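## Task

The scoop starts in the left gripper. Set it down on the table near the litter pan so it touches only the table, hollow facing upward, and stays still unaided. Every other object must finish no more than about a thumb's width from its starting spot and only slightly rotated, if at all. Nothing may rely on the robot still holding it at the end.

## Robot and tools

Robot: two identical six-joint arms, each with a parallel two-finger gripper and a wrist camera. They are named left_arm and right_arm. left_arm sits on the +y side; the names say nothing about image sides. Base roots in the scene frame: left_arm at (-0.004, +0.273, -0.015) m, right_arm at (-0.004, -0.271, -0.013) m, both turned only a few degrees about z.

Scene frame (used by all reported gripper poses and camera calibration): origin at table-top height, midway between the arms and a little behind the table's near edge; +x points out across the table, +z up. Printed hand positions are approximate, worse at long reach.

Gripper: fingers extend along the gripper's +z axis and close along its y axis. end_effector_position is the spot between the finger pads, about 1 cm short of the fingertips.

Tool execute_actions, argument actions: a list holding at most one item. An empty list just reports the current state. An item with rows is a motion; an item with only steps is a wait. Optional pictures (true/false) controls whether camera images come back; by default they do.

Motion item: {"rows": [...], "steps": n}, n from 1 to 15 (default 15), each step being 1/30 s. rows holds 1 to 15 rows, one applied per step; if there are fewer rows than steps the last one repeats. Each row is a single flat list of 14 numbers covering both arms, even when only one arm should move: left_arm waist, shoulder, elbow, wrist pitch, wrist yaw, wrist roll, opening, then the same seven for right_arm. The six joint values are absolute target angles in radians (in the same form the Joint positions line prints), not offsets. Stated ranges per arm: waist -2.618 to 3.054, shoulder 0.000 to 3.142, elbow 0.000 to 3.142, wrist pitch -1.571 to 1.571, wrist yaw -1.571 to 1.571, wrist roll -2.094 to 2.094. True ends may differ by up to 0.036 rad. A target more than 0.036 rad beyond an end, and further out than the joint's last reported angle, gets the whole call refused (nothing is sent). Targets beyond the real end are clipped to it, and the result may then say "joint sent to its limit" (possibly about an earlier action). Opening is an absolute value on a scale from -1 (closed) to +1 (fully open, 0.094 m pad gap).

Wait item: {"steps": n}, n up to 300; it returns once that many steps have elapsed since the previous result, with your reply time counted in them.

Motion behaviour: joints move at limited speed. Each step the target sent to a joint stays within a set margin of its measured angle (waist 0.202, shoulder 0.258, elbow 0.238, wrist pitch 0.573, wrist yaw and roll 0.522 rad), and targets are scaled back if they would move the gripper over 70 mm from where it is. Friction can leave a joint up to about 0.031 rad short, and a smaller commanded change may do nothing. Between calls the arms keep heading for the last row sent until they settle or a step is HELD; after that only a new action moves them further. The simulation runs on while you think.

Result lines: a state line left_arm: … | right_arm: … with each gripper's position (m) and quat_wxyz. Joint positions and Joint velocities give per-arm blocks: six joints (rad, rad/s) then pad gap (m, m/s). grip_measured is the measured opening on the command scale; each gripper's reading may be off by about 1 mm consistently. "joint command not followed" means a clearance check altered or blocked some joint targets; HELD marks steps where your row was partly or wholly not sent. Joint torques are the drives' total output, with offsets, noise and friction effects, so they are only a rough load hint. MOTOR HOT appears from 75 °C; OVER-TEMPERATURE FAULT means an arm was stopped (at 90 °C for 10 s; at 100 °C the arm goes limp and drops).

Gripping: apart from near ±1, the fingers go to where grip_measured would equal your number. To hold something, command roughly 0.03 below its current grip_measured; less difference grips more gently. Pad force tops out around 50 to 62 N; very thin parts are held more weakly.

Tool zoom_image: camera (cam_high, cam_low, cam_left_wrist, cam_right_wrist) and region [x0, y0, x1, y1] in pixels of that camera's latest 504x504 image, origin top-left, no larger than 504 by 504. It gives a sharper close-up. Calibration (intrinsics, distortion, world-to-camera transforms) is given per camera and may be slightly off; wrist camera poses follow the arm's joint readings.

Tool read_manual: optional section ("licences"); returns licence text only, no motion.

Tool finished_scene: scene = number of the current scene. Replying with no tool call also ends things.

Cautions: do not drop, slam or shove things, and keep everything on the table. Release the scoop so it rests by itself, hollow up, touching only the table, next to the pan, without disturbing other objects. Occasional tugs on held parts or pushes on loose objects can happen. A fixed bar under the bases and a plate behind it stand up to about 3 cm above the table with no contact warning. Never let the arms strike or squeeze each other. Long loaded holds heat motors, so avoid lingering.

Each tool is called after "Request:" as name([rows], argument=value, ...), one row to a line, values as JSON.

## Session

Request:
execute_actions(actions=[])

Scene clock: 0.00 s of 4200.00 s.
left_arm: end_effector_position=(+0.4598, +0.3395, +0.2388) grip_measured=-0.613 end_effector_quat_wxyz=(-0.570, +0.623, -0.287, +0.453) | right_arm: end_effector_position=(+0.3993, -0.2982, +0.3209) grip_measured=+1.000 end_effector_quat_wxyz=(+0.663, -0.196, +0.713, -0.121)
Joint positions: left_arm=[ 0.041  1.606  0.774  0.892 -0.499 -1.781  0.018] | right_arm=[-0.143  1.1    0.907  0.132 -0.307 -0.451  0.094]
Joint velocities: left_arm=[ 0.007 -0.007  0.002  0.037 -0.081  0.051 -0.001] | right_arm=[-0.002 -0.007 -0.007 -0.007  0.007 -0.007  0.   ]
Joint torques (N m, as the arm reports them, + toward a larger angle): no reading
Motor temperatures (°C, as the motors report them): left_arm=[23 31 33 27 23 23] | right_arm=[25 27 32 29 25 26]
camera_calibration (this result's frames):
cam_left_wrist: T_world_to_cam=[[-0.14359, 0.185591, 0.972079, -0.231958], [-0.179919, -0.970784, 0.158767, 0.378518], [0.973145, -0.152098, 0.172786, -0.314104], [0, 0, 0, 1]] pos_world=[0.340464, 0.362734, 0.219658]
cam_right_wrist: T_world_to_cam=[[0.115245, -0.892899, 0.435259, -0.456524], [-0.599107, -0.41199, -0.686538, 0.346653], [0.792332, -0.181647, -0.582422, -0.05711], [0, 0, 0, 1]] pos_world=[0.305544, -0.275186, 0.403434]

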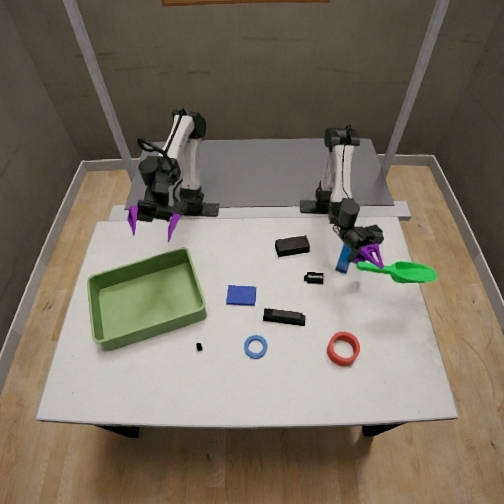

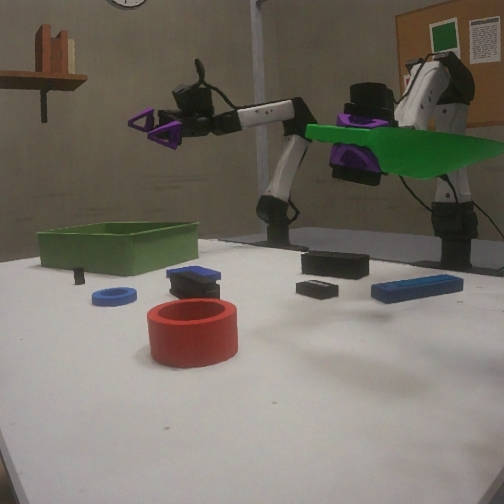

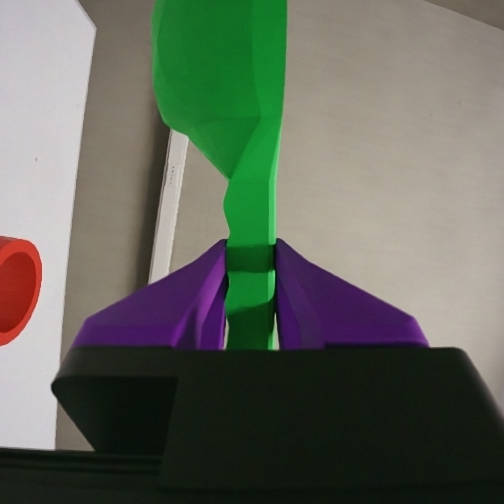

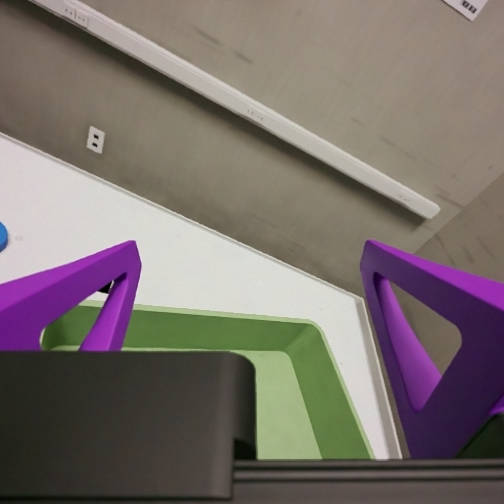

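Request:
zoom_image(camera="cam_high", region=[320, 210, 460, 320])

Request:
zoom_image(camera="cam_low", region=[280, 60, 504, 220])

Region (320, 210, 460, 320) of cam_high's 504x504 image, scaled by 3.600, with more detail than that image has; it fills the top 396 rows of this view, and the rest is white.

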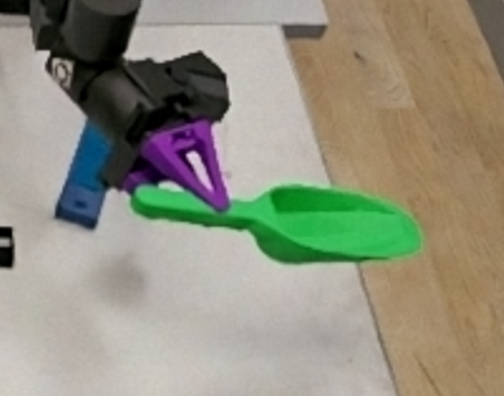

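Region (280, 60, 504, 220) of cam_low's 504x504 image, scaled by 2.250, with more detail than that image has; it fills the top 360 rows of this view, and the rest is white.

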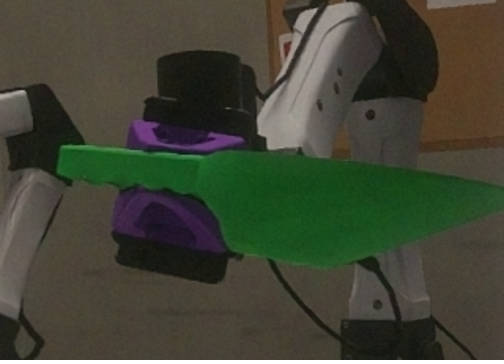

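Request:
execute_actions([
  {"rows":[[0.041,1.55,0.8,0.85,-0.45,-1.75,-0.7,-0.35,0.9,0.8,0.1,-0.3,-0.4,1],[-0.02,1.5,0.85,0.75,-0.4,-1.72,-0.7,-0.55,0.7,0.65,0.1,-0.3,-0.4,1],[-0.08,1.5,0.9,0.65,-0.35,-1.7,-0.7,-0.75,0.5,0.5,0,-0.3,-0.4,1],[-0.14,1.5,0.9,0.6,-0.3,-1.68,-0.7,-0.95,0.35,0.35,0,-0.3,-0.4,1],[-0.2,1.5,0.9,0.55,-0.25,-1.66,-0.7,-1.15,0.25,0.25,0,-0.3,-0.4,1],[-0.28,1.5,0.9,0.5,-0.2,-1.64,-0.7,-1.3,0.2,0.2,0,-0.3,-0.4,1],[-0.36,1.5,0.9,0.5,-0.15,-1.62,-0.7,-1.4,0.2,0.2,0,-0.3,-0.4,1],[-0.44,1.5,0.9,0.5,-0.1,-1.6,-0.7,-1.4,0.2,0.2,0,-0.3,-0.4,1],[-0.52,1.5,0.9,0.5,-0.05,-1.58,-0.7,-1.4,0.2,0.2,0,-0.3,-0.4,1],[-0.6,1.52,0.9,0.5,0,-1.57,-0.7,-1.4,0.2,0.2,0,-0.3,-0.4,1],[-0.68,1.55,0.92,0.5,0,-1.57,-0.7,-1.4,0.2,0.2,0,-0.3,-0.4,1],[-0.76,1.6,0.94,0.5,0,-1.57,-0.7,-1.4,0.2,0.2,0,-0.3,-0.4,1],[-0.84,1.65,0.96,0.5,0,-1.57,-0.7,-1.4,0.2,0.2,0,-0.3,-0.4,1],[-0.92,1.7,0.98,0.5,0,-1.57,-0.7,-1.4,0.2,0.2,0,-0.3,-0.4,1],[-1.0,1.75,1.0,0.5,0,-1.57,-0.7,-1.4,0.2,0.2,0,-0.3,-0.4,1]]},
], pictures=false)

Request:
execute_actions([
  {"rows":[[-1.04,1.8,1.02,0.52,0,-1.57,-0.7,-1.4,0.2,0.2,0,-0.3,-0.4,1],[-1.08,1.85,1.04,0.54,0,-1.57,-0.7,-1.4,0.2,0.2,0,-0.3,-0.4,1],[-1.1,1.9,1.05,0.55,0,-1.57,-0.7,-1.4,0.2,0.2,0,-0.3,-0.4,1],[-1.1,1.95,1.06,0.57,0,-1.57,-0.7,-1.4,0.2,0.2,0,-0.3,-0.4,1]],"steps":14},
])

Scene clock: 85.27 s of 4200.00 s.
left_arm: end_effector_position=(+0.4204, +0.0156, +0.2404) grip_measured=-0.613 end_effector_quat_wxyz=(+0.349, -0.403, +0.611, -0.585) | right_arm: end_effector_position=(+0.1496, -0.4715, +0.2059) grip_measured=+1.000 end_effector_quat_wxyz=(+0.553, +0.148, +0.704, -0.419)
Joint positions: left_arm=[-0.517  1.587  0.915  0.593 -0.14  -1.632  0.018] | right_arm=[-1.082  0.22   0.203 -0.012 -0.304 -0.413  0.094]
Joint velocities: left_arm=[-1.179  0.916  0.466 -0.227  0.564  0.11   0.001] | right_arm=[-2.147 -0.056  0.002  0.095  0.051  0.007  0.   ]
Joint torques (N m, as the arm reports them, + toward a larger angle): left_arm=[-0.21 -6.75 10.95  2.1   0.15  0.23] | right_arm=[-0.2  -0.08  6.75  1.86 -0.09  0.17]
Motor temperatures (°C, as the motors report them): left_arm=[23 38 40 35 23 23] | right_arm=[25 27 36 35 25 26]
Steps of this call (steps 1 to 90: nothing new was sent; then 81.77 s passed at rest; steps 91 to 105: all 15 steps of this action). Readings (joint positions):
91: left_arm=[0.041 1.602 0.774 0.884 -0.494 -1.779] | right_arm=[-0.167 1.080 0.892 0.133 -0.317 -0.446]
92: left_arm=[0.036 1.587 0.778 0.851 -0.483 -1.771] | right_arm=[-0.222 1.028 0.842 0.134 -0.317 -0.440]
94: left_arm=[-0.011 1.553 0.816 0.764 -0.454 -1.750] | right_arm=[-0.341 0.891 0.723 0.108 -0.311 -0.431]
98: left_arm=[-0.195 1.511 0.870 0.678 -0.338 -1.702] | right_arm=[-0.582 0.592 0.465 0.067 -0.305 -0.421]
105: the state above

Scene clock: 85.73 s of 4200.00 s.
left_arm: end_effector_position=(+0.2089, -0.2227, +0.0876) grip_measured=-0.612 end_effector_quat_wxyz=(+0.118, -0.178, +0.812, -0.543) | right_arm: end_effector_position=(+0.0794, -0.5065, +0.2096) grip_measured=+1.000 end_effector_quat_wxyz=(+0.485, +0.255, +0.667, -0.504)
Joint positions: left_arm=[-1.098  1.955  1.018  0.544 -0.024 -1.592  0.018] | right_arm=[-1.391  0.219  0.203 -0.01  -0.298 -0.41   0.094]
Joint velocities: left_arm=[-0.755  0.007  0.066 -0.037  0.315  0.022  0.001] | right_arm=[ 0.017 -0.007 -0.012  0.066 -0.007  0.022  0.   ]
Joint torques (N m, as the arm reports them, + toward a larger angle): left_arm=[  3.04 -12.6   11.97   2.64  -0.26   0.3 ] | right_arm=[-0.82 -0.08  6.77  1.96 -0.11  0.15]
Motor temperatures (°C, as the motors report them): left_arm=[23 38 40 35 23 23] | right_arm=[25 27 36 35 25 26]
Steps of this call (steps 1 to 14: all 14 steps of this action). Readings (joint positions):
1: left_arm=[-0.558 1.622 0.932 0.590 -0.125 -1.627] | right_arm=[-1.155 0.219 0.203 -0.010 -0.303 -0.412]
2: left_arm=[-0.598 1.660 0.949 0.589 -0.112 -1.622] | right_arm=[-1.229 0.219 0.203 -0.010 -0.303 -0.412]
4: left_arm=[-0.674 1.743 0.980 0.589 -0.090 -1.615] | right_arm=[-1.349 0.219 0.203 -0.010 -0.299 -0.410]
8: left_arm=[-0.835 1.886 1.010 0.580 -0.060 -1.603] | right_arm=[-1.391 0.219 0.203 -0.010 -0.298 -0.410]
14: the state above
camera_calibration (this result's frames):
cam_left_wrist: T_world_to_cam=[[0.160229, -0.361237, 0.918605, -0.197294], [-0.96091, 0.15579, 0.228872, 0.219496], [-0.225786, -0.919368, -0.322153, -0.00631691], [0, 0, 0, 1]] pos_world=[0.241102, -0.111273, 0.128964]
cam_right_wrist: T_world_to_cam=[[-0.829421, -0.357081, 0.429598, -0.209599], [-0.551291, 0.399018, -0.732709, 0.409471], [0.0902194, -0.844558, -0.52781, -0.197747], [0, 0, 0, 1]] pos_world=[0.0697328, -0.405239, 0.285693]

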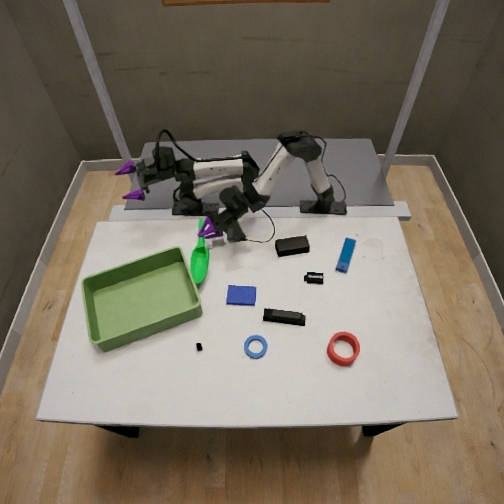

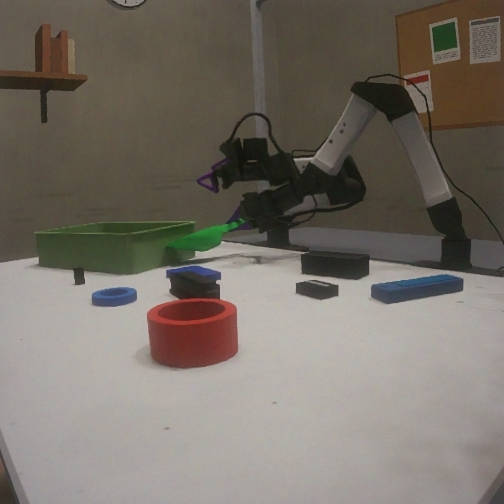

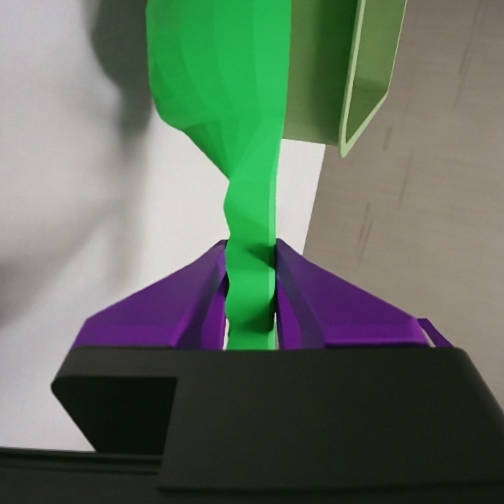

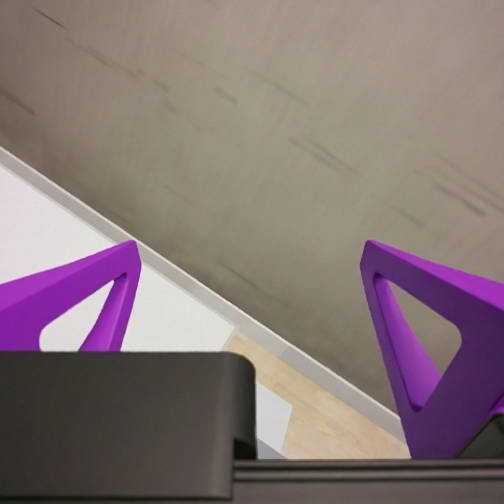

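Request:
execute_actions([
  {"rows":[[-1.05,1.95,1.04,0.56,0,-1.57,-0.7,-1.4,0.2,0.2,0,-0.3,-0.4,1],[-1.02,1.95,1.04,0.56,0,-1.57,-0.7,-1.4,0.2,0.2,0,-0.3,-0.4,1],[-0.98,1.95,1.04,0.56,0,-1.57,-0.7,-1.4,0.2,0.2,0,-0.3,-0.4,1]],"steps":15},
])

Scene clock: 94.10 s of 4200.00 s.
left_arm: end_effector_position=(+0.2683, -0.1987, +0.0975) grip_measured=-0.613 end_effector_quat_wxyz=(+0.149, -0.216, +0.795, -0.547) | right_arm: end_effector_position=(+0.0794, -0.5065, +0.2096) grip_measured=+1.000 end_effector_quat_wxyz=(+0.485, +0.255, +0.667, -0.504)
Joint positions: left_arm=[-0.973  1.955  1.035  0.552 -0.003 -1.58   0.018] | right_arm=[-1.391  0.219  0.203 -0.01  -0.298 -0.41   0.094]
Joint velocities: left_arm=[-0.007  0.017 -0.012  0.007 -0.007 -0.037 -0.001] | right_arm=[-0.007 -0.017 -0.012 -0.022 -0.11   0.022  0.   ]
Joint torques (N m, as the arm reports them, + toward a larger angle): left_arm=[ -0.59 -12.42   9.06   2.43   0.08   0.22] | right_arm=[-0.61 -0.03  6.91  1.96 -0.08  0.21]
Motor temperatures (°C, as the motors report them): left_arm=[23 41 41 36 23 23] | right_arm=[25 26 36 35 25 26]
Steps of this call (steps 1 to 30: the robot went on to your last target; steps 31 to 100: nothing new was sent; then 4.53 s passed at rest; steps 101 to 115: all 15 steps of this action). Readings (joint positions):
101: left_arm=[-1.103 1.955 1.035 0.552 0.005 -1.580] | right_arm=[-1.391 0.219 0.203 -0.010 -0.298 -0.410]
102: left_arm=[-1.093 1.955 1.035 0.552 0.009 -1.580] | right_arm=[-1.391 0.219 0.203 -0.010 -0.298 -0.410]
104: left_arm=[-1.049 1.955 1.035 0.552 0.014 -1.580] | right_arm=[-1.391 0.219 0.203 -0.010 -0.298 -0.410]
108: left_arm=[-0.970 1.955 1.035 0.552 -0.001 -1.580] | right_arm=[-1.391 0.219 0.203 -0.010 -0.298 -0.410]
115: the state above
camera_calibration (this result's frames):
cam_left_wrist: T_world_to_cam=[[0.181199, -0.323321, 0.928779, -0.206323], [-0.975169, 0.0632046, 0.212252, 0.257642], [-0.127328, -0.944176, -0.30384, -0.000770892], [0, 0, 0, 1]] pos_world=[0.288532, -0.0837206, 0.13671]
cam_right_wrist: T_world_to_cam=[[-0.829421, -0.357081, 0.429598, -0.209599], [-0.551291, 0.399018, -0.732709, 0.409471], [0.0902194, -0.844558, -0.52781, -0.197747], [0, 0, 0, 1]] pos_world=[0.0697328, -0.405239, 0.285693]

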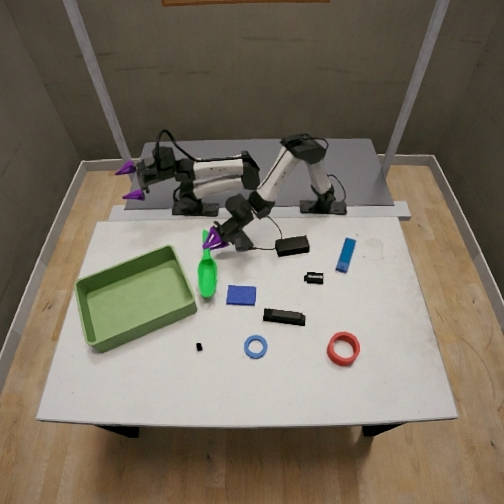

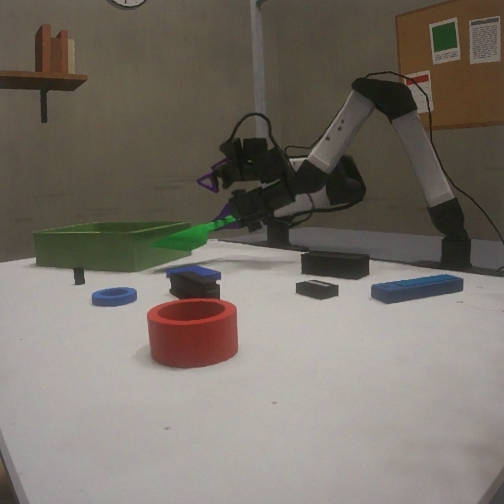

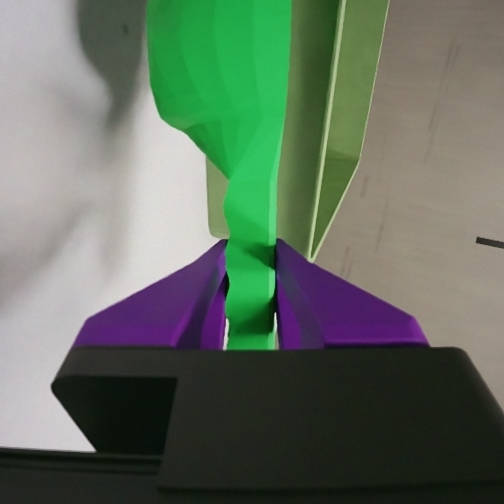

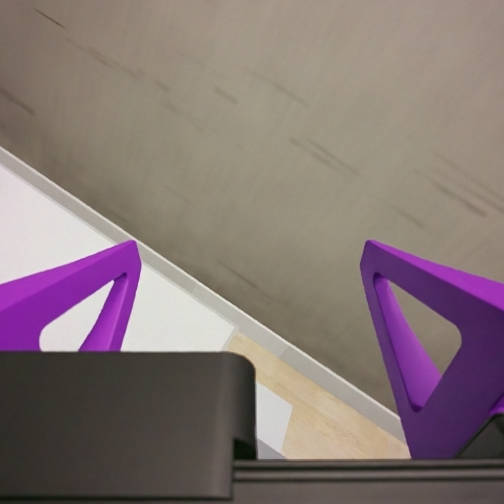

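Request:
execute_actions([
  {"rows":[[-1.02,1.95,1.04,0.56,0,-1.57,-0.7,-1.4,0.2,0.2,0,-0.3,-0.4,1],[-1.06,1.95,1.04,0.56,0,-1.57,-0.7,-1.4,0.2,0.2,0,-0.3,-0.4,1],[-1.1,1.95,1.04,0.56,0,-1.57,-0.7,-1.4,0.2,0.2,0,-0.3,-0.4,1],[-1.1,1.95,1.04,0.56,0,-1.57,-0.7,-1.4,0.2,0.2,0,-0.3,-0.4,1],[-1.1,1.98,1.04,0.6,0,-1.57,-0.7,-1.4,0.2,0.2,0,-0.3,-0.4,1],[-1.1,1.98,1.04,0.6,0,-1.57,-0.7,-1.4,0.2,0.2,0,-0.3,-0.4,1],[-1.1,2.01,1.03,0.64,0,-1.57,-0.7,-1.4,0.2,0.2,0,-0.3,-0.4,1],[-1.1,2.01,1.03,0.64,0,-1.57,-0.7,-1.4,0.2,0.2,0,-0.3,-0.4,1],[-1.1,2.04,1.02,0.68,0,-1.57,-0.7,-1.4,0.2,0.2,0,-0.3,-0.4,1],[-1.1,2.04,1.02,0.68,0,-1.57,-0.7,-1.4,0.2,0.2,0,-0.3,-0.4,1],[-1.1,2.07,1.01,0.72,0,-1.57,-0.7,-1.4,0.2,0.2,0,-0.3,-0.4,1]],"steps":15},
])

Scene clock: 135.30 s of 4200.00 s.
left_arm: end_effector_position=(+0.2038, -0.2391, +0.0658) grip_measured=-0.613 end_effector_quat_wxyz=(+0.108, -0.159, +0.808, -0.557) | right_arm: end_effector_position=(+0.0794, -0.5065, +0.2096) grip_measured=+1.000 end_effector_quat_wxyz=(+0.485, +0.255, +0.667, -0.504)
Joint positions: left_arm=[-1.109  2.062  1.035  0.664  0.004 -1.58   0.018] | right_arm=[-1.391  0.219  0.203 -0.01  -0.298 -0.41   0.094]
Joint velocities: left_arm=[ 0.002  0.193  0.007  0.007 -0.081 -0.037 -0.001] | right_arm=[-0.022 -0.007 -0.027  0.007  0.022  0.007  0.   ]
Joint torques (N m, as the arm reports them, + toward a larger angle): left_arm=[  0.47 -12.9    5.91   2.88  -0.02   0.21] | right_arm=[-0.8  -0.01  6.88  1.95 -0.06  0.2 ]
Motor temperatures (°C, as the motors report them): left_arm=[23 48 42 38 23 23] | right_arm=[25 26 36 36 25 26]
Steps of this call (steps 1 to 15: the robot went on to your last target; steps 16 to 90: nothing new was sent; then 37.70 s passed at rest; steps 91 to 105: all 15 steps of this action). Readings (joint positions):
91: left_arm=[-0.976 1.955 1.035 0.552 -0.005 -1.580] | right_arm=[-1.391 0.219 0.203 -0.010 -0.298 -0.410]
92: left_arm=[-0.986 1.955 1.035 0.552 -0.008 -1.580] | right_arm=[-1.391 0.219 0.203 -0.010 -0.298 -0.410]
94: left_arm=[-1.031 1.955 1.035 0.552 -0.013 -1.580] | right_arm=[-1.391 0.219 0.203 -0.010 -0.298 -0.410]
98: left_arm=[-1.112 1.972 1.035 0.587 0.003 -1.580] | right_arm=[-1.391 0.219 0.203 -0.010 -0.298 -0.410]
105: the state above
camera_calibration (this result's frames):
cam_left_wrist: T_world_to_cam=[[0.133627, -0.342617, 0.929924, -0.173255], [-0.955954, 0.202878, 0.212114, 0.233508], [-0.261335, -0.917308, -0.300416, -0.0232789], [0, 0, 0, 1]] pos_world=[0.240291, -0.128088, 0.104591]
cam_right_wrist: T_world_to_cam=[[-0.829421, -0.357081, 0.429598, -0.209599], [-0.551291, 0.399018, -0.732709, 0.409471], [0.0902194, -0.844558, -0.52781, -0.197747], [0, 0, 0, 1]] pos_world=[0.0697328, -0.405239, 0.285693]

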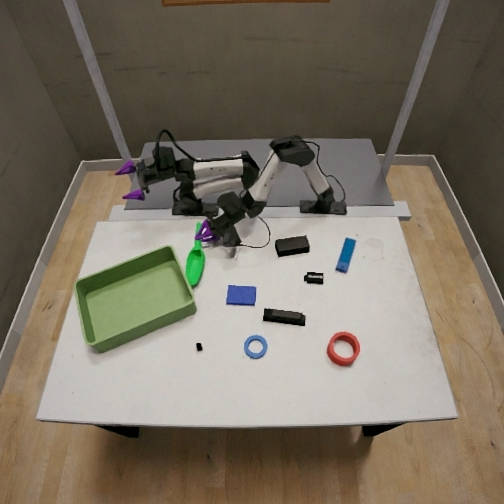

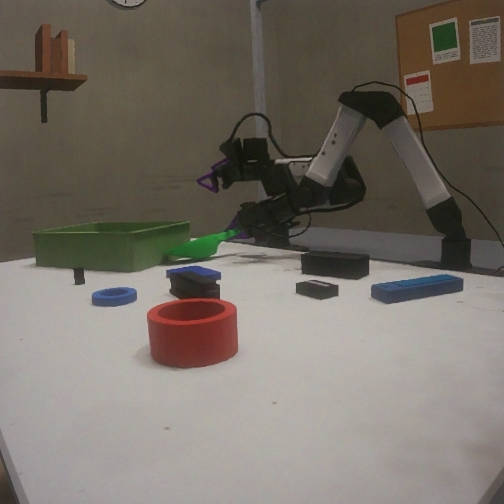

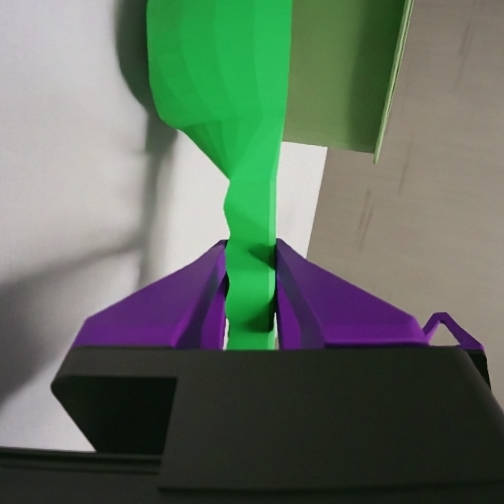

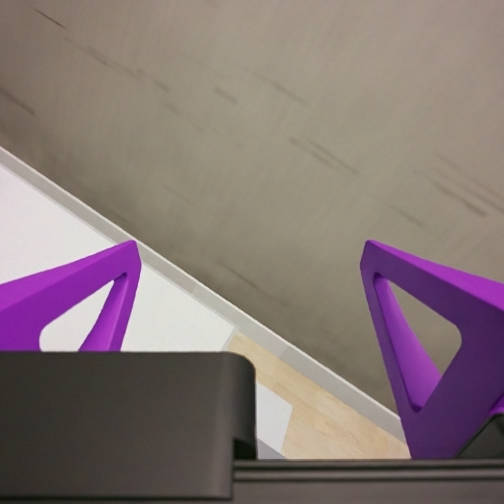

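Request:
execute_actions([
  {"rows":[[-1.1,2.0,0.95,0.68,0,-1.57,-0.7,-1.4,0.2,0.2,0,-0.3,-0.4,1],[-1.1,2.0,0.95,0.68,0,-1.57,-0.7,-1.4,0.2,0.2,0,-0.3,-0.4,1],[-1.1,1.95,0.88,0.7,0,-1.57,-0.7,-1.4,0.2,0.2,0,-0.3,-0.4,1],[-1.1,1.95,0.88,0.7,0,-1.57,-0.7,-1.4,0.2,0.2,0,-0.3,-0.4,1],[-1.1,1.9,0.8,0.73,0,-1.57,-0.7,-1.4,0.2,0.2,0,-0.3,-0.4,1],[-1.1,1.9,0.8,0.73,0,-1.57,-0.7,-1.4,0.2,0.2,0,-0.3,-0.4,1],[-1.1,1.87,0.75,0.75,0,-1.57,-0.7,-1.4,0.2,0.2,0,-0.3,-0.4,1]],"steps":15},
])

Scene clock: 164.77 s of 4200.00 s.
left_arm: end_effector_position=(+0.1809, -0.1820, +0.0656) grip_measured=-0.613 end_effector_quat_wxyz=(+0.107, -0.160, +0.814, -0.547) | right_arm: end_effector_position=(+0.0794, -0.5065, +0.2096) grip_measured=+1.000 end_effector_quat_wxyz=(+0.485, +0.255, +0.667, -0.504)
Joint positions: left_arm=[-1.109  1.878  0.773  0.718  0.003 -1.578  0.018] | right_arm=[-1.391  0.219  0.203 -0.01  -0.298 -0.41   0.094]
Joint velocities: left_arm=[-0.002  0.012 -0.002  0.022  0.051 -0.051 -0.   ] | right_arm=[ 0.007 -0.007 -0.032 -0.022  0.037  0.022  0.   ]
Joint torques (N m, as the arm reports them, + toward a larger angle): left_arm=[  0.51 -10.97   5.39   2.54   0.03   0.21] | right_arm=[-0.73  0.02  6.86  1.94 -0.1   0.21]
Motor temperatures (°C, as the motors report them): left_arm=[23 50 39 41 23 23] | right_arm=[25 25 37 37 25 26]
Steps of this call (steps 1 to 30: the robot went on to your last target; steps 31 to 100: nothing new was sent; then 25.63 s passed at rest; steps 101 to 115: all 15 steps of this action). Readings (joint positions):
101: left_arm=[-1.109 2.062 1.026 0.682 0.003 -1.579] | right_arm=[-1.391 0.219 0.203 -0.010 -0.298 -0.410]
102: left_arm=[-1.109 2.046 1.006 0.680 0.003 -1.579] | right_arm=[-1.391 0.219 0.203 -0.010 -0.298 -0.410]
104: left_arm=[-1.109 1.998 0.945 0.683 0.003 -1.579] | right_arm=[-1.391 0.219 0.203 -0.010 -0.298 -0.410]
108: left_arm=[-1.109 1.896 0.808 0.706 0.003 -1.578] | right_arm=[-1.391 0.219 0.203 -0.010 -0.298 -0.410]
115: the state above
camera_calibration (this result's frames):
cam_left_wrist: T_world_to_cam=[[0.141324, -0.363872, 0.920665, -0.155073], [-0.954383, 0.197011, 0.224364, 0.197879], [-0.263021, -0.910376, -0.319431, 0.0257981], [0, 0, 0, 1]] pos_world=[0.217553, -0.0719251, 0.106614]
cam_right_wrist: T_world_to_cam=[[-0.829421, -0.357081, 0.429598, -0.209599], [-0.551291, 0.399018, -0.732709, 0.409471], [0.0902194, -0.844558, -0.52781, -0.197747], [0, 0, 0, 1]] pos_world=[0.0697328, -0.405239, 0.285693]

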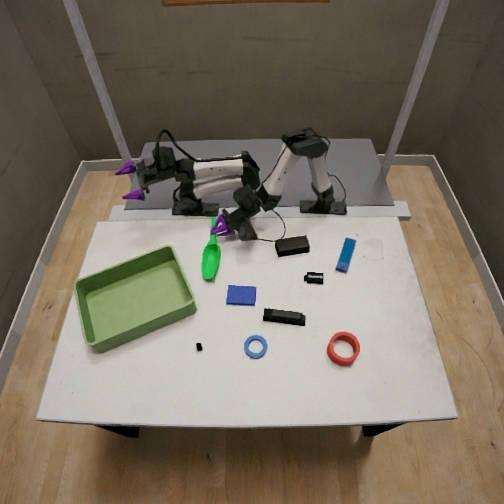

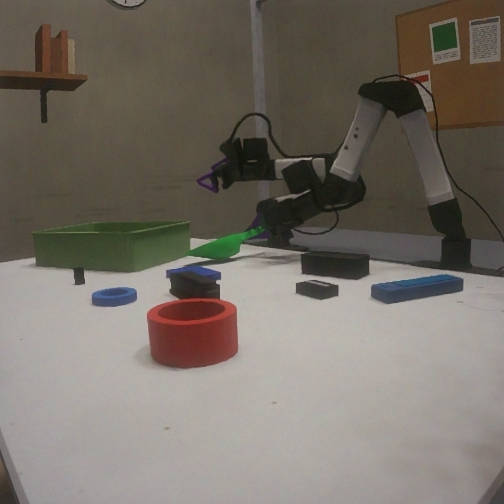

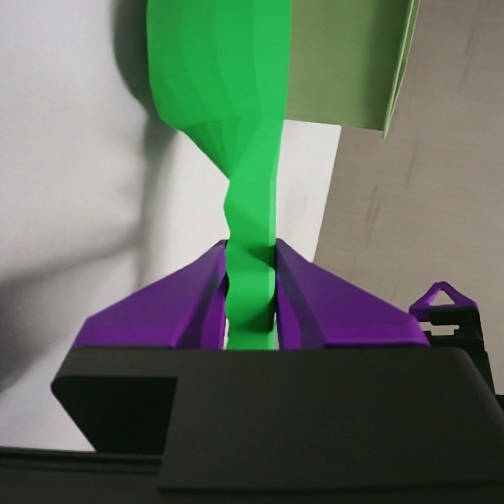

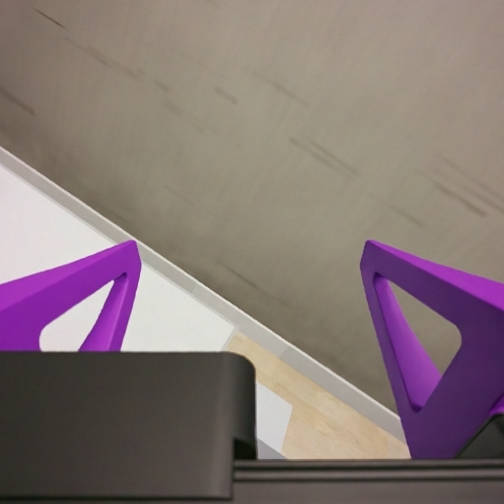

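Request:
execute_actions([
  {"rows":[[-1.04,1.9,0.76,0.78,0,-1.57,-0.7,-1.4,0.2,0.2,0,-0.3,-0.4,1],[-1.04,1.9,0.76,0.78,0,-1.57,-0.7,-1.4,0.2,0.2,0,-0.3,-0.4,1],[-1.04,1.9,0.76,0.78,0,-1.57,-0.7,-1.4,0.2,0.2,0,-0.3,-0.4,1],[-1.04,1.93,0.75,0.81,0,-1.57,-0.7,-1.4,0.2,0.2,0,-0.3,-0.4,1],[-1.04,1.93,0.75,0.81,0,-1.57,-0.7,-1.4,0.2,0.2,0,-0.3,-0.4,1],[-1.04,1.93,0.75,0.81,0,-1.57,-0.7,-1.4,0.2,0.2,0,-0.3,-0.4,1],[-1.04,1.96,0.75,0.84,0,-1.57,-0.7,-1.4,0.2,0.2,0,-0.3,-0.4,1],[-1.04,1.96,0.75,0.84,0,-1.57,-0.7,-1.4,0.2,0.2,0,-0.3,-0.4,1],[-1.04,1.96,0.75,0.84,0,-1.57,-0.7,-1.4,0.2,0.2,0,-0.3,-0.4,1],[-1.04,1.99,0.75,0.87,0,-1.57,-0.7,-1.4,0.2,0.2,0,-0.3,-0.4,1]],"steps":15},
])

Scene clock: 183.00 s of 4200.00 s.
left_arm: end_effector_position=(+0.2164, -0.1766, +0.0586) grip_measured=-0.613 end_effector_quat_wxyz=(+0.135, -0.182, +0.792, -0.567) | right_arm: end_effector_position=(+0.0794, -0.5065, +0.2096) grip_measured=+1.000 end_effector_quat_wxyz=(+0.485, +0.255, +0.667, -0.504)
Joint positions: left_arm=[-1.041  1.966  0.773  0.867 -0.001 -1.571  0.018] | right_arm=[-1.391  0.219  0.203 -0.01  -0.298 -0.41   0.094]
Joint velocities: left_arm=[-0.012  0.037 -0.002  0.007  0.007 -0.022 -0.   ] | right_arm=[ 0.002  0.017 -0.012 -0.007  0.037 -0.007  0.   ]
Joint torques (N m, as the arm reports them, + toward a larger angle): left_arm=[-0.1  -9.38  5.3   2.22  0.06  0.17] | right_arm=[-0.74  0.1   6.84  1.95 -0.12  0.22]
Motor temperatures (°C, as the motors report them): left_arm=[23 49 38 41 23 23] | right_arm=[25 25 37 37 25 26]
Steps of this call (steps 1 to 15: the robot went on to your last target; steps 16 to 90: nothing new was sent; then 14.73 s passed at rest; steps 91 to 105: all 15 steps of this action). Readings (joint positions):
91: left_arm=[-1.103 1.879 0.773 0.730 0.006 -1.578] | right_arm=[-1.391 0.219 0.203 -0.010 -0.298 -0.410]
92: left_arm=[-1.092 1.881 0.773 0.736 0.009 -1.578] | right_arm=[-1.391 0.219 0.203 -0.010 -0.298 -0.410]
94: left_arm=[-1.062 1.888 0.773 0.750 0.007 -1.578] | right_arm=[-1.391 0.219 0.203 -0.010 -0.298 -0.410]
98: left_arm=[-1.041 1.924 0.773 0.790 0.000 -1.578] | right_arm=[-1.391 0.219 0.203 -0.010 -0.298 -0.410]
105: the state above
camera_calibration (this result's frames):
cam_left_wrist: T_world_to_cam=[[0.133782, -0.304771, 0.942983, -0.140855], [-0.972807, 0.141154, 0.183634, 0.228772], [-0.189072, -0.941908, -0.2776, 0.0138575], [0, 0, 0, 1]] pos_world=[0.244015, -0.0621679, 0.0946602]
cam_right_wrist: T_world_to_cam=[[-0.829421, -0.357081, 0.429598, -0.209599], [-0.551291, 0.399018, -0.732709, 0.409471], [0.0902194, -0.844558, -0.52781, -0.197747], [0, 0, 0, 1]] pos_world=[0.0697328, -0.405239, 0.285693]

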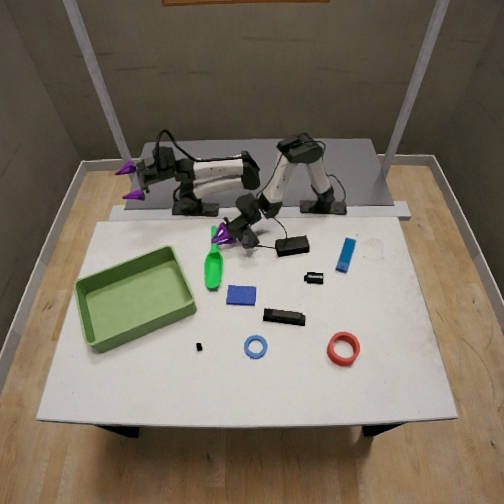

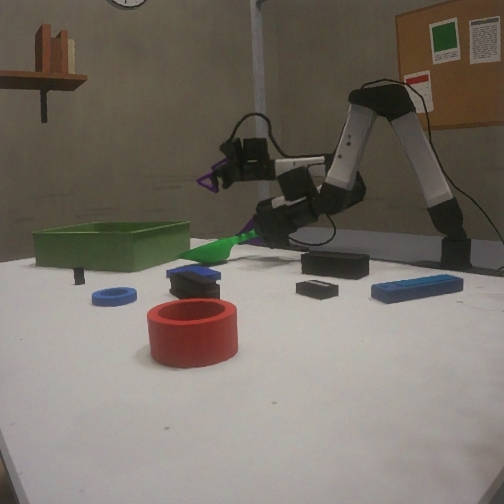

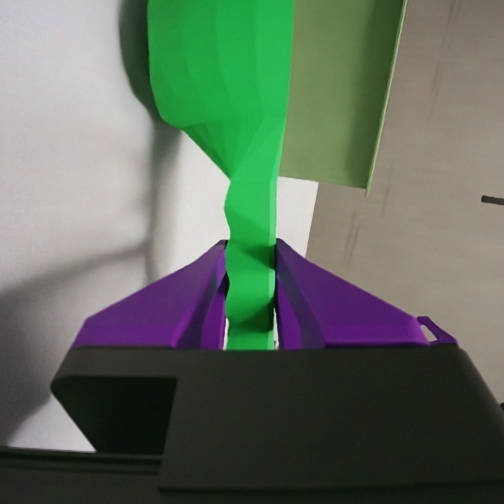

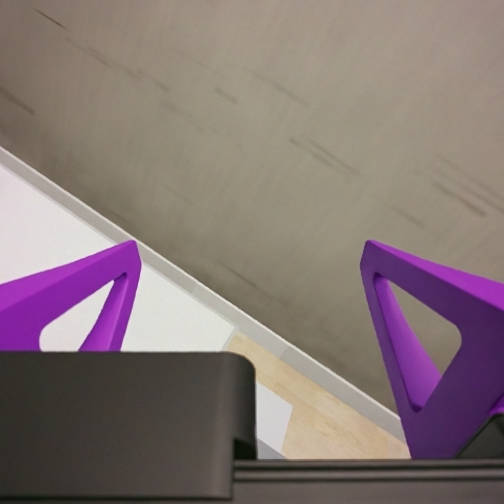

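Request:
execute_actions([
  {"rows":[[-1.04,2.01,0.75,0.88,0,-1.57,-0.7,-1.4,0.2,0.2,0,-0.3,-0.4,1],[-1.04,2.01,0.75,0.88,0,-1.57,-0.7,-1.4,0.2,0.2,0,-0.3,-0.4,1],[-1.04,2.01,0.75,0.88,0,-1.57,-0.7,-1.4,0.2,0.2,0,-0.3,-0.4,1],[-1.04,2.01,0.75,0.88,0,-1.57,-0.7,-1.4,0.2,0.2,0,-0.3,-0.4,1],[-1.04,2.01,0.75,0.88,0,-1.57,-0.7,-1.4,0.2,0.2,0,-0.3,-0.4,1],[-1.04,2.01,0.75,0.88,0,-1.57,-0.6,-1.4,0.2,0.2,0,-0.3,-0.4,1],[-1.04,2.01,0.75,0.88,0,-1.57,-0.55,-1.4,0.2,0.2,0,-0.3,-0.4,1],[-1.04,2.01,0.75,0.88,0,-1.57,-0.5,-1.4,0.2,0.2,0,-0.3,-0.4,1],[-1.04,2.01,0.75,0.88,0,-1.57,-0.4,-1.4,0.2,0.2,0,-0.3,-0.4,1],[-1.04,2.01,0.75,0.88,0,-1.57,-0.3,-1.4,0.2,0.2,0,-0.3,-0.4,1],[-1.04,2.01,0.75,0.88,0,-1.57,-0.2,-1.4,0.2,0.2,0,-0.3,-0.4,1]],"steps":15},
])

Scene clock: 199.60 s of 4200.00 s.
left_arm: end_effector_position=(+0.2169, -0.1776, +0.0527) grip_measured=-0.203 end_effector_quat_wxyz=(+0.136, -0.181, +0.791, -0.568) | right_arm: end_effector_position=(+0.0794, -0.5065, +0.2096) grip_measured=+1.000 end_effector_quat_wxyz=(+0.485, +0.255, +0.667, -0.504)
Joint positions: left_arm=[-1.041  1.992  0.773  0.896 -0.001 -1.569  0.037] | right_arm=[-1.391  0.219  0.203 -0.01  -0.298 -0.41   0.094]
Joint velocities: left_arm=[-0.027 -0.002 -0.017 -0.037 -0.007 -0.051  0.001] | right_arm=[ 0.012 -0.012  0.012 -0.066 -0.081 -0.037  0.   ]
Joint torques (N m, as the arm reports them, + toward a larger angle): left_arm=[ 0.1  -9.65  5.    2.22  0.07  0.08] | right_arm=[-0.65  0.    6.99  1.95 -0.1   0.18]
Motor temperatures (°C, as the motors report them): left_arm=[23 47 38 41 23 23] | right_arm=[25 25 37 37 25 26]
Steps of this call (steps 1 to 15: the robot went on to your last target; steps 16 to 90: nothing new was sent; then 13.10 s passed at rest; steps 91 to 105: all 15 steps of this action). Readings (joint positions):
91: left_arm=[-1.041 1.970 0.773 0.875 -0.001 -1.571] | right_arm=[-1.391 0.219 0.203 -0.010 -0.298 -0.410]
92: left_arm=[-1.041 1.975 0.773 0.881 -0.001 -1.571] | right_arm=[-1.391 0.219 0.203 -0.010 -0.298 -0.410]
94: left_arm=[-1.041 1.980 0.773 0.892 -0.001 -1.570] | right_arm=[-1.391 0.219 0.203 -0.010 -0.298 -0.410]
98: left_arm=[-1.041 1.984 0.773 0.897 -0.001 -1.569] | right_arm=[-1.391 0.219 0.203 -0.010 -0.298 -0.410]
105: the state above
camera_calibration (this result's frames):
cam_left_wrist: T_world_to_cam=[[0.130952, -0.30335, 0.943838, -0.134837], [-0.973228, 0.142055, 0.180686, 0.230929], [-0.188888, -0.942231, -0.276627, 0.0112345], [0, 0, 0, 1]] pos_world=[0.244526, -0.0631219, 0.0886462]
cam_right_wrist: T_world_to_cam=[[-0.829421, -0.357081, 0.429598, -0.209599], [-0.551291, 0.399018, -0.732709, 0.409471], [0.0902194, -0.844558, -0.52781, -0.197747], [0, 0, 0, 1]] pos_world=[0.0697328, -0.405239, 0.285693]

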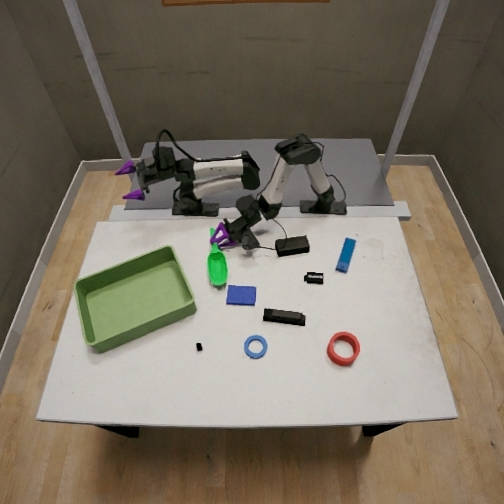

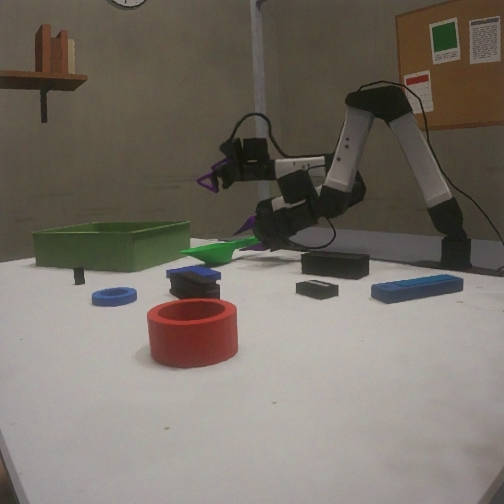

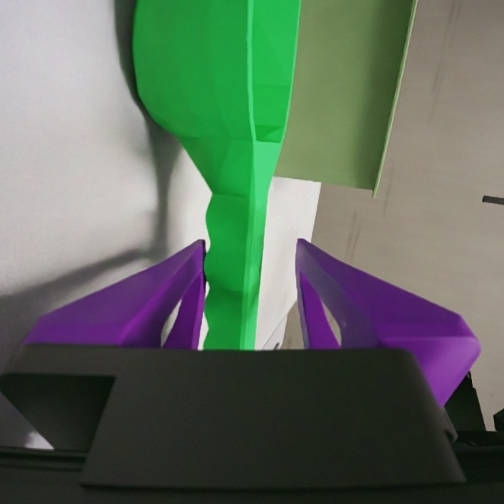

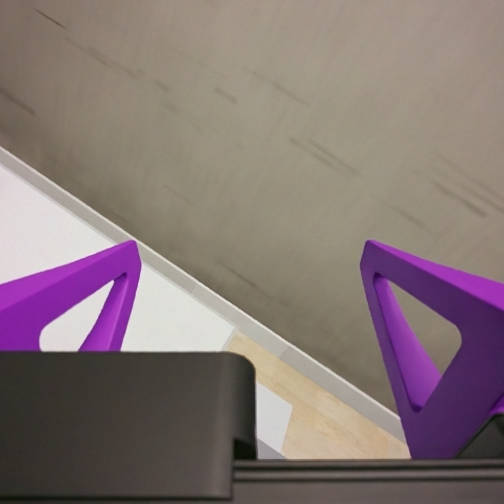

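Request:
execute_actions([
  {"rows":[[-1.04,2.03,0.74,0.9,0,-1.57,0,-1.4,0.2,0.2,0,-0.3,-0.4,1],[-1.04,2.03,0.74,0.9,0,-1.57,0,-1.4,0.2,0.2,0,-0.3,-0.4,1],[-1.04,2.03,0.72,0.92,0,-1.57,0,-1.4,0.2,0.2,0,-0.3,-0.4,1],[-1.04,2.0,0.68,0.93,0,-1.57,0,-1.4,0.2,0.2,0,-0.3,-0.4,1],[-1.04,2.0,0.68,0.93,0,-1.57,0,-1.4,0.2,0.2,0,-0.3,-0.4,1],[-1.04,1.96,0.63,0.95,0,-1.57,0,-1.4,0.2,0.2,0,-0.3,-0.4,1],[-1.04,1.96,0.63,0.95,0,-1.57,0,-1.4,0.2,0.2,0,-0.3,-0.4,1],[-1.04,1.92,0.58,0.97,0,-1.57,0,-1.4,0.2,0.2,0,-0.3,-0.4,1],[-1.04,1.92,0.58,0.97,0,-1.57,0,-1.4,0.2,0.2,0,-0.3,-0.4,1],[-1.04,1.88,0.53,0.98,0,-1.57,0,-1.4,0.2,0.2,0,-0.3,-0.4,1]],"steps":15},
])

Scene clock: 213.57 s of 4200.00 s.
left_arm: end_effector_position=(+0.1935, -0.1297, +0.0389) grip_measured=-0.003 end_effector_quat_wxyz=(+0.132, -0.184, +0.802, -0.552) | right_arm: end_effector_position=(+0.0794, -0.5065, +0.2096) grip_measured=+1.000 end_effector_quat_wxyz=(+0.485, +0.255, +0.667, -0.504)
Joint positions: left_arm=[-1.041  1.888  0.556  0.968 -0.001 -1.57   0.047] | right_arm=[-1.391  0.219  0.203 -0.01  -0.298 -0.41   0.094]
Joint velocities: left_arm=[-0.012 -0.012  0.012  0.022 -0.037  0.007 -0.001] | right_arm=[-0.002 -0.007  0.007 -0.022 -0.007 -0.022  0.   ]
Joint torques (N m, as the arm reports them, + toward a larger angle): left_arm=[-0.19 -9.74  4.07  2.4   0.05  0.09] | right_arm=[-0.81 -0.01  6.92  1.95 -0.07  0.2 ]
Motor temperatures (°C, as the motors report them): left_arm=[23 46 37 40 23 23] | right_arm=[25 25 37 37 25 26]
Steps of this call (steps 1 to 15: the robot went on to your last target; steps 16 to 90: nothing new was sent; then 10.47 s passed at rest; steps 91 to 105: all 15 steps of this action). Readings (joint positions):
91: left_arm=[-1.041 1.994 0.773 0.897 -0.001 -1.569] | right_arm=[-1.391 0.219 0.203 -0.010 -0.298 -0.410]
92: left_arm=[-1.041 1.997 0.773 0.901 -0.001 -1.569] | right_arm=[-1.391 0.219 0.203 -0.010 -0.298 -0.410]
94: left_arm=[-1.041 2.002 0.758 0.914 -0.001 -1.569] | right_arm=[-1.391 0.219 0.203 -0.010 -0.298 -0.410]
98: left_arm=[-1.041 1.970 0.670 0.951 -0.001 -1.570] | right_arm=[-1.391 0.219 0.203 -0.010 -0.298 -0.410]
105: the state above
camera_calibration (this result's frames):
cam_left_wrist: T_world_to_cam=[[0.147781, -0.336508, 0.930013, -0.111328], [-0.969873, 0.134829, 0.2029, 0.201429], [-0.19367, -0.931978, -0.306444, 0.0514934], [0, 0, 0, 1]] pos_world=[0.221785, -0.0166306, 0.0784468]
cam_right_wrist: T_world_to_cam=[[-0.829421, -0.357081, 0.429598, -0.209599], [-0.551291, 0.399018, -0.732709, 0.409471], [0.0902194, -0.844558, -0.52781, -0.197747], [0, 0, 0, 1]] pos_world=[0.0697328, -0.405239, 0.285693]

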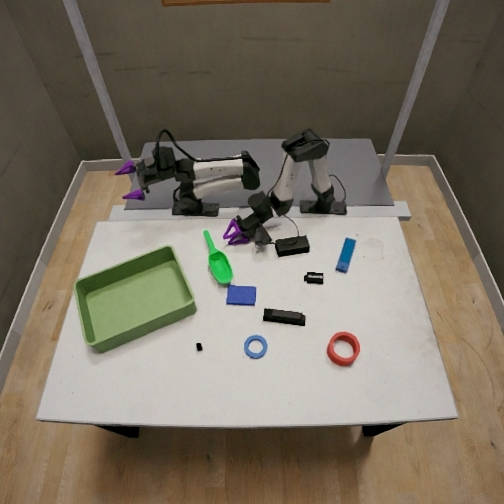

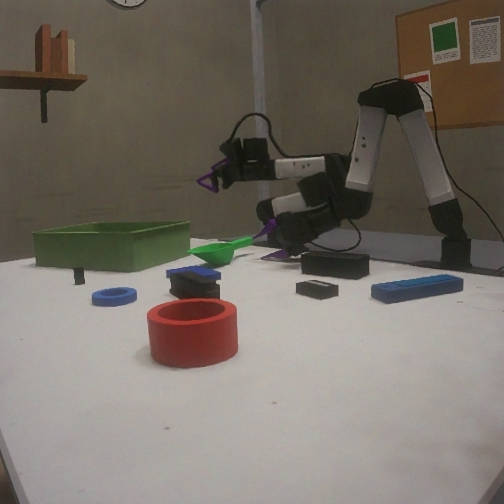

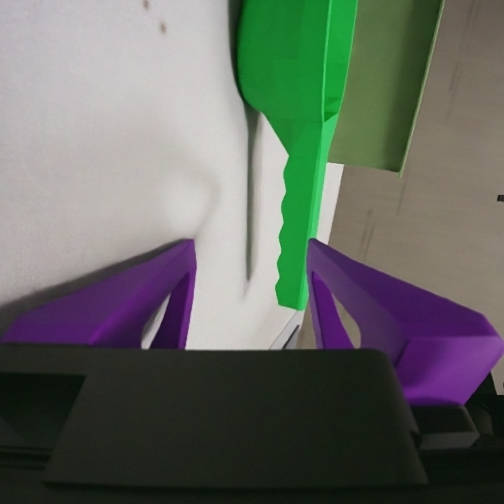

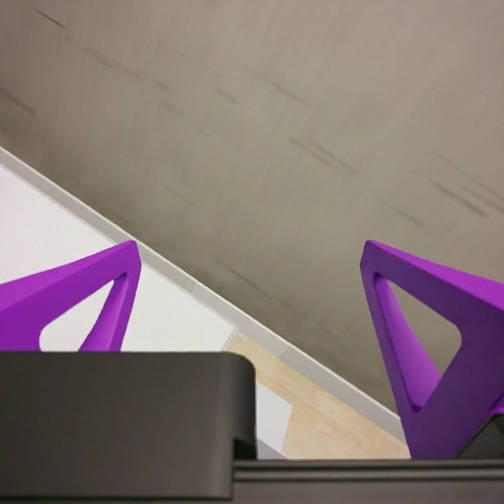

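Request:
execute_actions([
  {"rows":[[-1.04,1.75,0.55,0.9,0,-1.57,0,-1.3,0.4,0.5,-0.3,-0.1,-0.2,-1],[-1.0,1.6,0.6,0.8,0,-1.57,0,-1.15,0.6,0.8,-0.6,0,0,-1],[-0.9,1.45,0.7,0.6,0,-1.57,0,-1.0,0.8,1.05,-0.9,0,0,-1],[-0.7,1.3,0.8,0.4,0,-1.5,0,-0.85,1.0,1.25,-1.1,0,0,-1],[-0.5,1.2,0.9,0.1,0,-1.3,0,-0.7,1.15,1.4,-1.25,0,0,-1],[-0.3,1.1,0.9,-0.2,0,-1.0,0,-0.55,1.3,1.5,-1.35,0,0,-1],[-0.1,1.0,0.9,-0.5,0,-0.7,0,-0.4,1.45,1.6,-1.4,0,0,-1],[0.1,1.0,0.9,-0.7,0,-0.4,0,-0.3,1.58,1.68,-1.4,0,0,-1],[0.3,1.0,0.9,-0.8,0,-0.1,0,-0.2,1.68,1.72,-1.4,0,0,-1],[0.4,1.0,0.9,-0.8,0,0,0,-0.12,1.77,1.75,-1.38,0,0,-1],[0.4,1.0,0.9,-0.8,0,0,0,-0.08,1.83,1.75,-1.37,0,0,-1],[0.4,1.0,0.9,-0.8,0,0,0,-0.08,1.86,1.75,-1.37,0,0,-1]],"steps":15},
], pictures=false)

Request:
execute_actions([
  {"steps":20},
])

Scene clock: 240.87 s of 4200.00 s.
left_arm: end_effector_position=(+0.3291, +0.0728, +0.3212) grip_measured=-0.003 end_effector_quat_wxyz=(+0.514, -0.118, +0.733, -0.429) | right_arm: end_effector_position=(+0.2777, -0.4058, +0.1657) grip_measured=-0.992 end_effector_quat_wxyz=(+0.117, +0.218, +0.968, -0.038)
Joint positions: left_arm=[-0.461  1.073  0.892  0.073  0.003 -0.861  0.047] | right_arm=[-0.399  1.477  1.421 -1.247 -0.015 -0.025  0.   ]
Joint velocities: left_arm=[ 1.643 -1.448  0.198 -1.897 -0.051  2.103  0.001] | right_arm=[ 1.858  2.537  2.508 -0.623 -0.037  0.066  0.   ]
Joint torques (N m, as the arm reports them, + toward a larger angle): left_arm=[-0.64  0.04  9.45  1.57  0.19  0.08] | right_arm=[ 1.02 -5.45  5.74  0.68 -0.13  0.08]
Motor temperatures (°C, as the motors report them): left_arm=[23 46 36 41 23 23] | right_arm=[25 25 37 38 25 26]
Steps of this call (steps 1 to 15: the robot went on to your last target; steps 16 to 90: nothing new was sent; then 23.80 s passed at rest; steps 91 to 105: all 15 steps of this action). Readings (joint positions):
91: left_arm=[-1.041 1.872 0.556 0.959 -0.001 -1.570] | right_arm=[-1.377 0.242 0.239 -0.069 -0.269 -0.380]
92: left_arm=[-1.038 1.829 0.556 0.912 0.000 -1.570] | right_arm=[-1.329 0.314 0.312 -0.169 -0.216 -0.314]
94: left_arm=[-1.000 1.719 0.590 0.806 0.008 -1.565] | right_arm=[-1.183 0.490 0.485 -0.379 -0.138 -0.203]
98: left_arm=[-0.840 1.519 0.765 0.545 0.010 -1.365] | right_arm=[-0.890 0.847 0.828 -0.805 -0.060 -0.087]
105: the state above

Scene clock: 241.53 s of 4200.00 s.
left_arm: end_effector_position=(+0.2673, +0.3649, +0.1794) grip_measured=-0.003 end_effector_quat_wxyz=(+0.359, -0.167, +0.916, +0.056) | right_arm: end_effector_position=(+0.3647, -0.3189, +0.1160) grip_measured=-0.992 end_effector_quat_wxyz=(+0.015, +0.066, +0.998, -0.007)
Joint positions: left_arm=[ 0.396  0.984  0.905 -0.756 -0.009 -0.035  0.047] | right_arm=[-0.068  1.883  1.726 -1.353 -0.012 -0.01   0.   ]
Joint velocities: left_arm=[-0.002  0.002 -0.007 -0.11   0.022  0.125 -0.   ] | right_arm=[ 0.017  0.007 -0.002  0.081 -0.037 -0.007  0.001]
Joint torques (N m, as the arm reports them, + toward a larger angle): left_arm=[-0.05 -0.98  9.14  1.77  0.16  0.14] | right_arm=[ -0.9  -12.07   7.72   0.33   0.05   0.17]
Motor temperatures (°C, as the motors report them): left_arm=[23 45 36 41 23 23] | right_arm=[25 25 37 37 25 26]
Steps of this call (steps 1 to 20: the robot went on to your last target). Readings (joint positions):
1: left_arm=[-0.405 1.032 0.899 0.014 0.000 -0.790] | right_arm=[-0.335 1.563 1.503 -1.261 -0.013 -0.023]
2: left_arm=[-0.352 1.004 0.903 -0.041 -0.002 -0.723] | right_arm=[-0.275 1.645 1.578 -1.268 -0.012 -0.021]
4: left_arm=[-0.257 0.983 0.905 -0.149 -0.003 -0.598] | right_arm=[-0.165 1.780 1.686 -1.268 -0.010 -0.017]
8: left_arm=[-0.069 0.984 0.905 -0.400 -0.001 -0.357] | right_arm=[-0.056 1.883 1.716 -1.298 -0.013 -0.015]
20: the state above
camera_calibration (this result's frames):
cam_left_wrist: T_world_to_cam=[[0.349943, -0.936769, 0.00202429, 0.245082], [-0.930405, -0.347815, -0.115634, 0.400496], [0.109027, 0.0385819, -0.99329, 0.257992], [0, 0, 0, 1]] pos_world=[0.258731, 0.358931, 0.302076]
cam_right_wrist: T_world_to_cam=[[-0.128648, -0.991574, 0.015158, -0.275557], [-0.832375, 0.116277, 0.541877, 0.287831], [-0.539074, 0.0570942, -0.840321, 0.43881], [0, 0, 0, 1]] pos_world=[0.440685, -0.331757, 0.216949]

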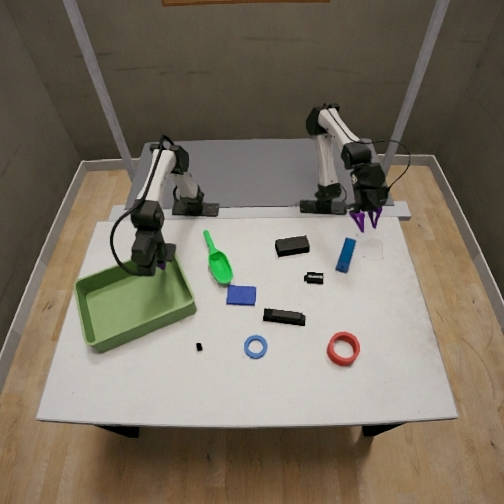

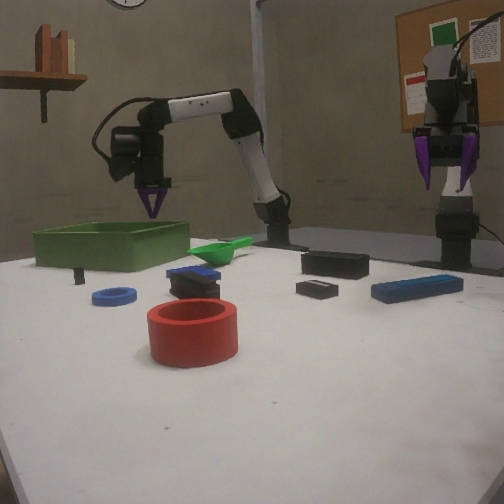

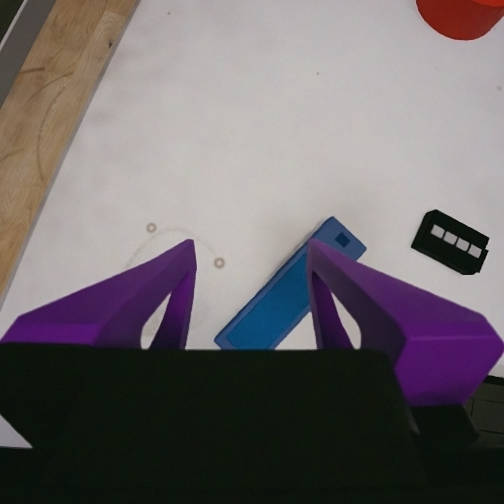

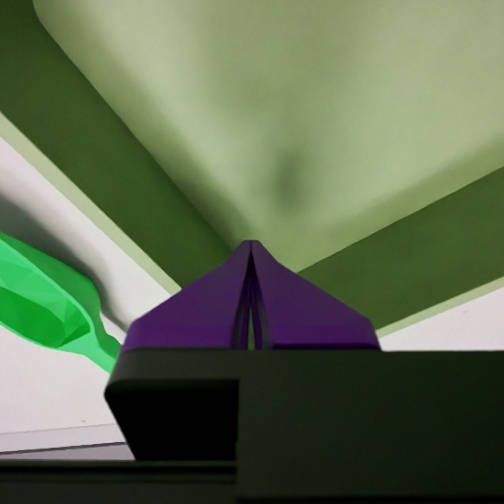

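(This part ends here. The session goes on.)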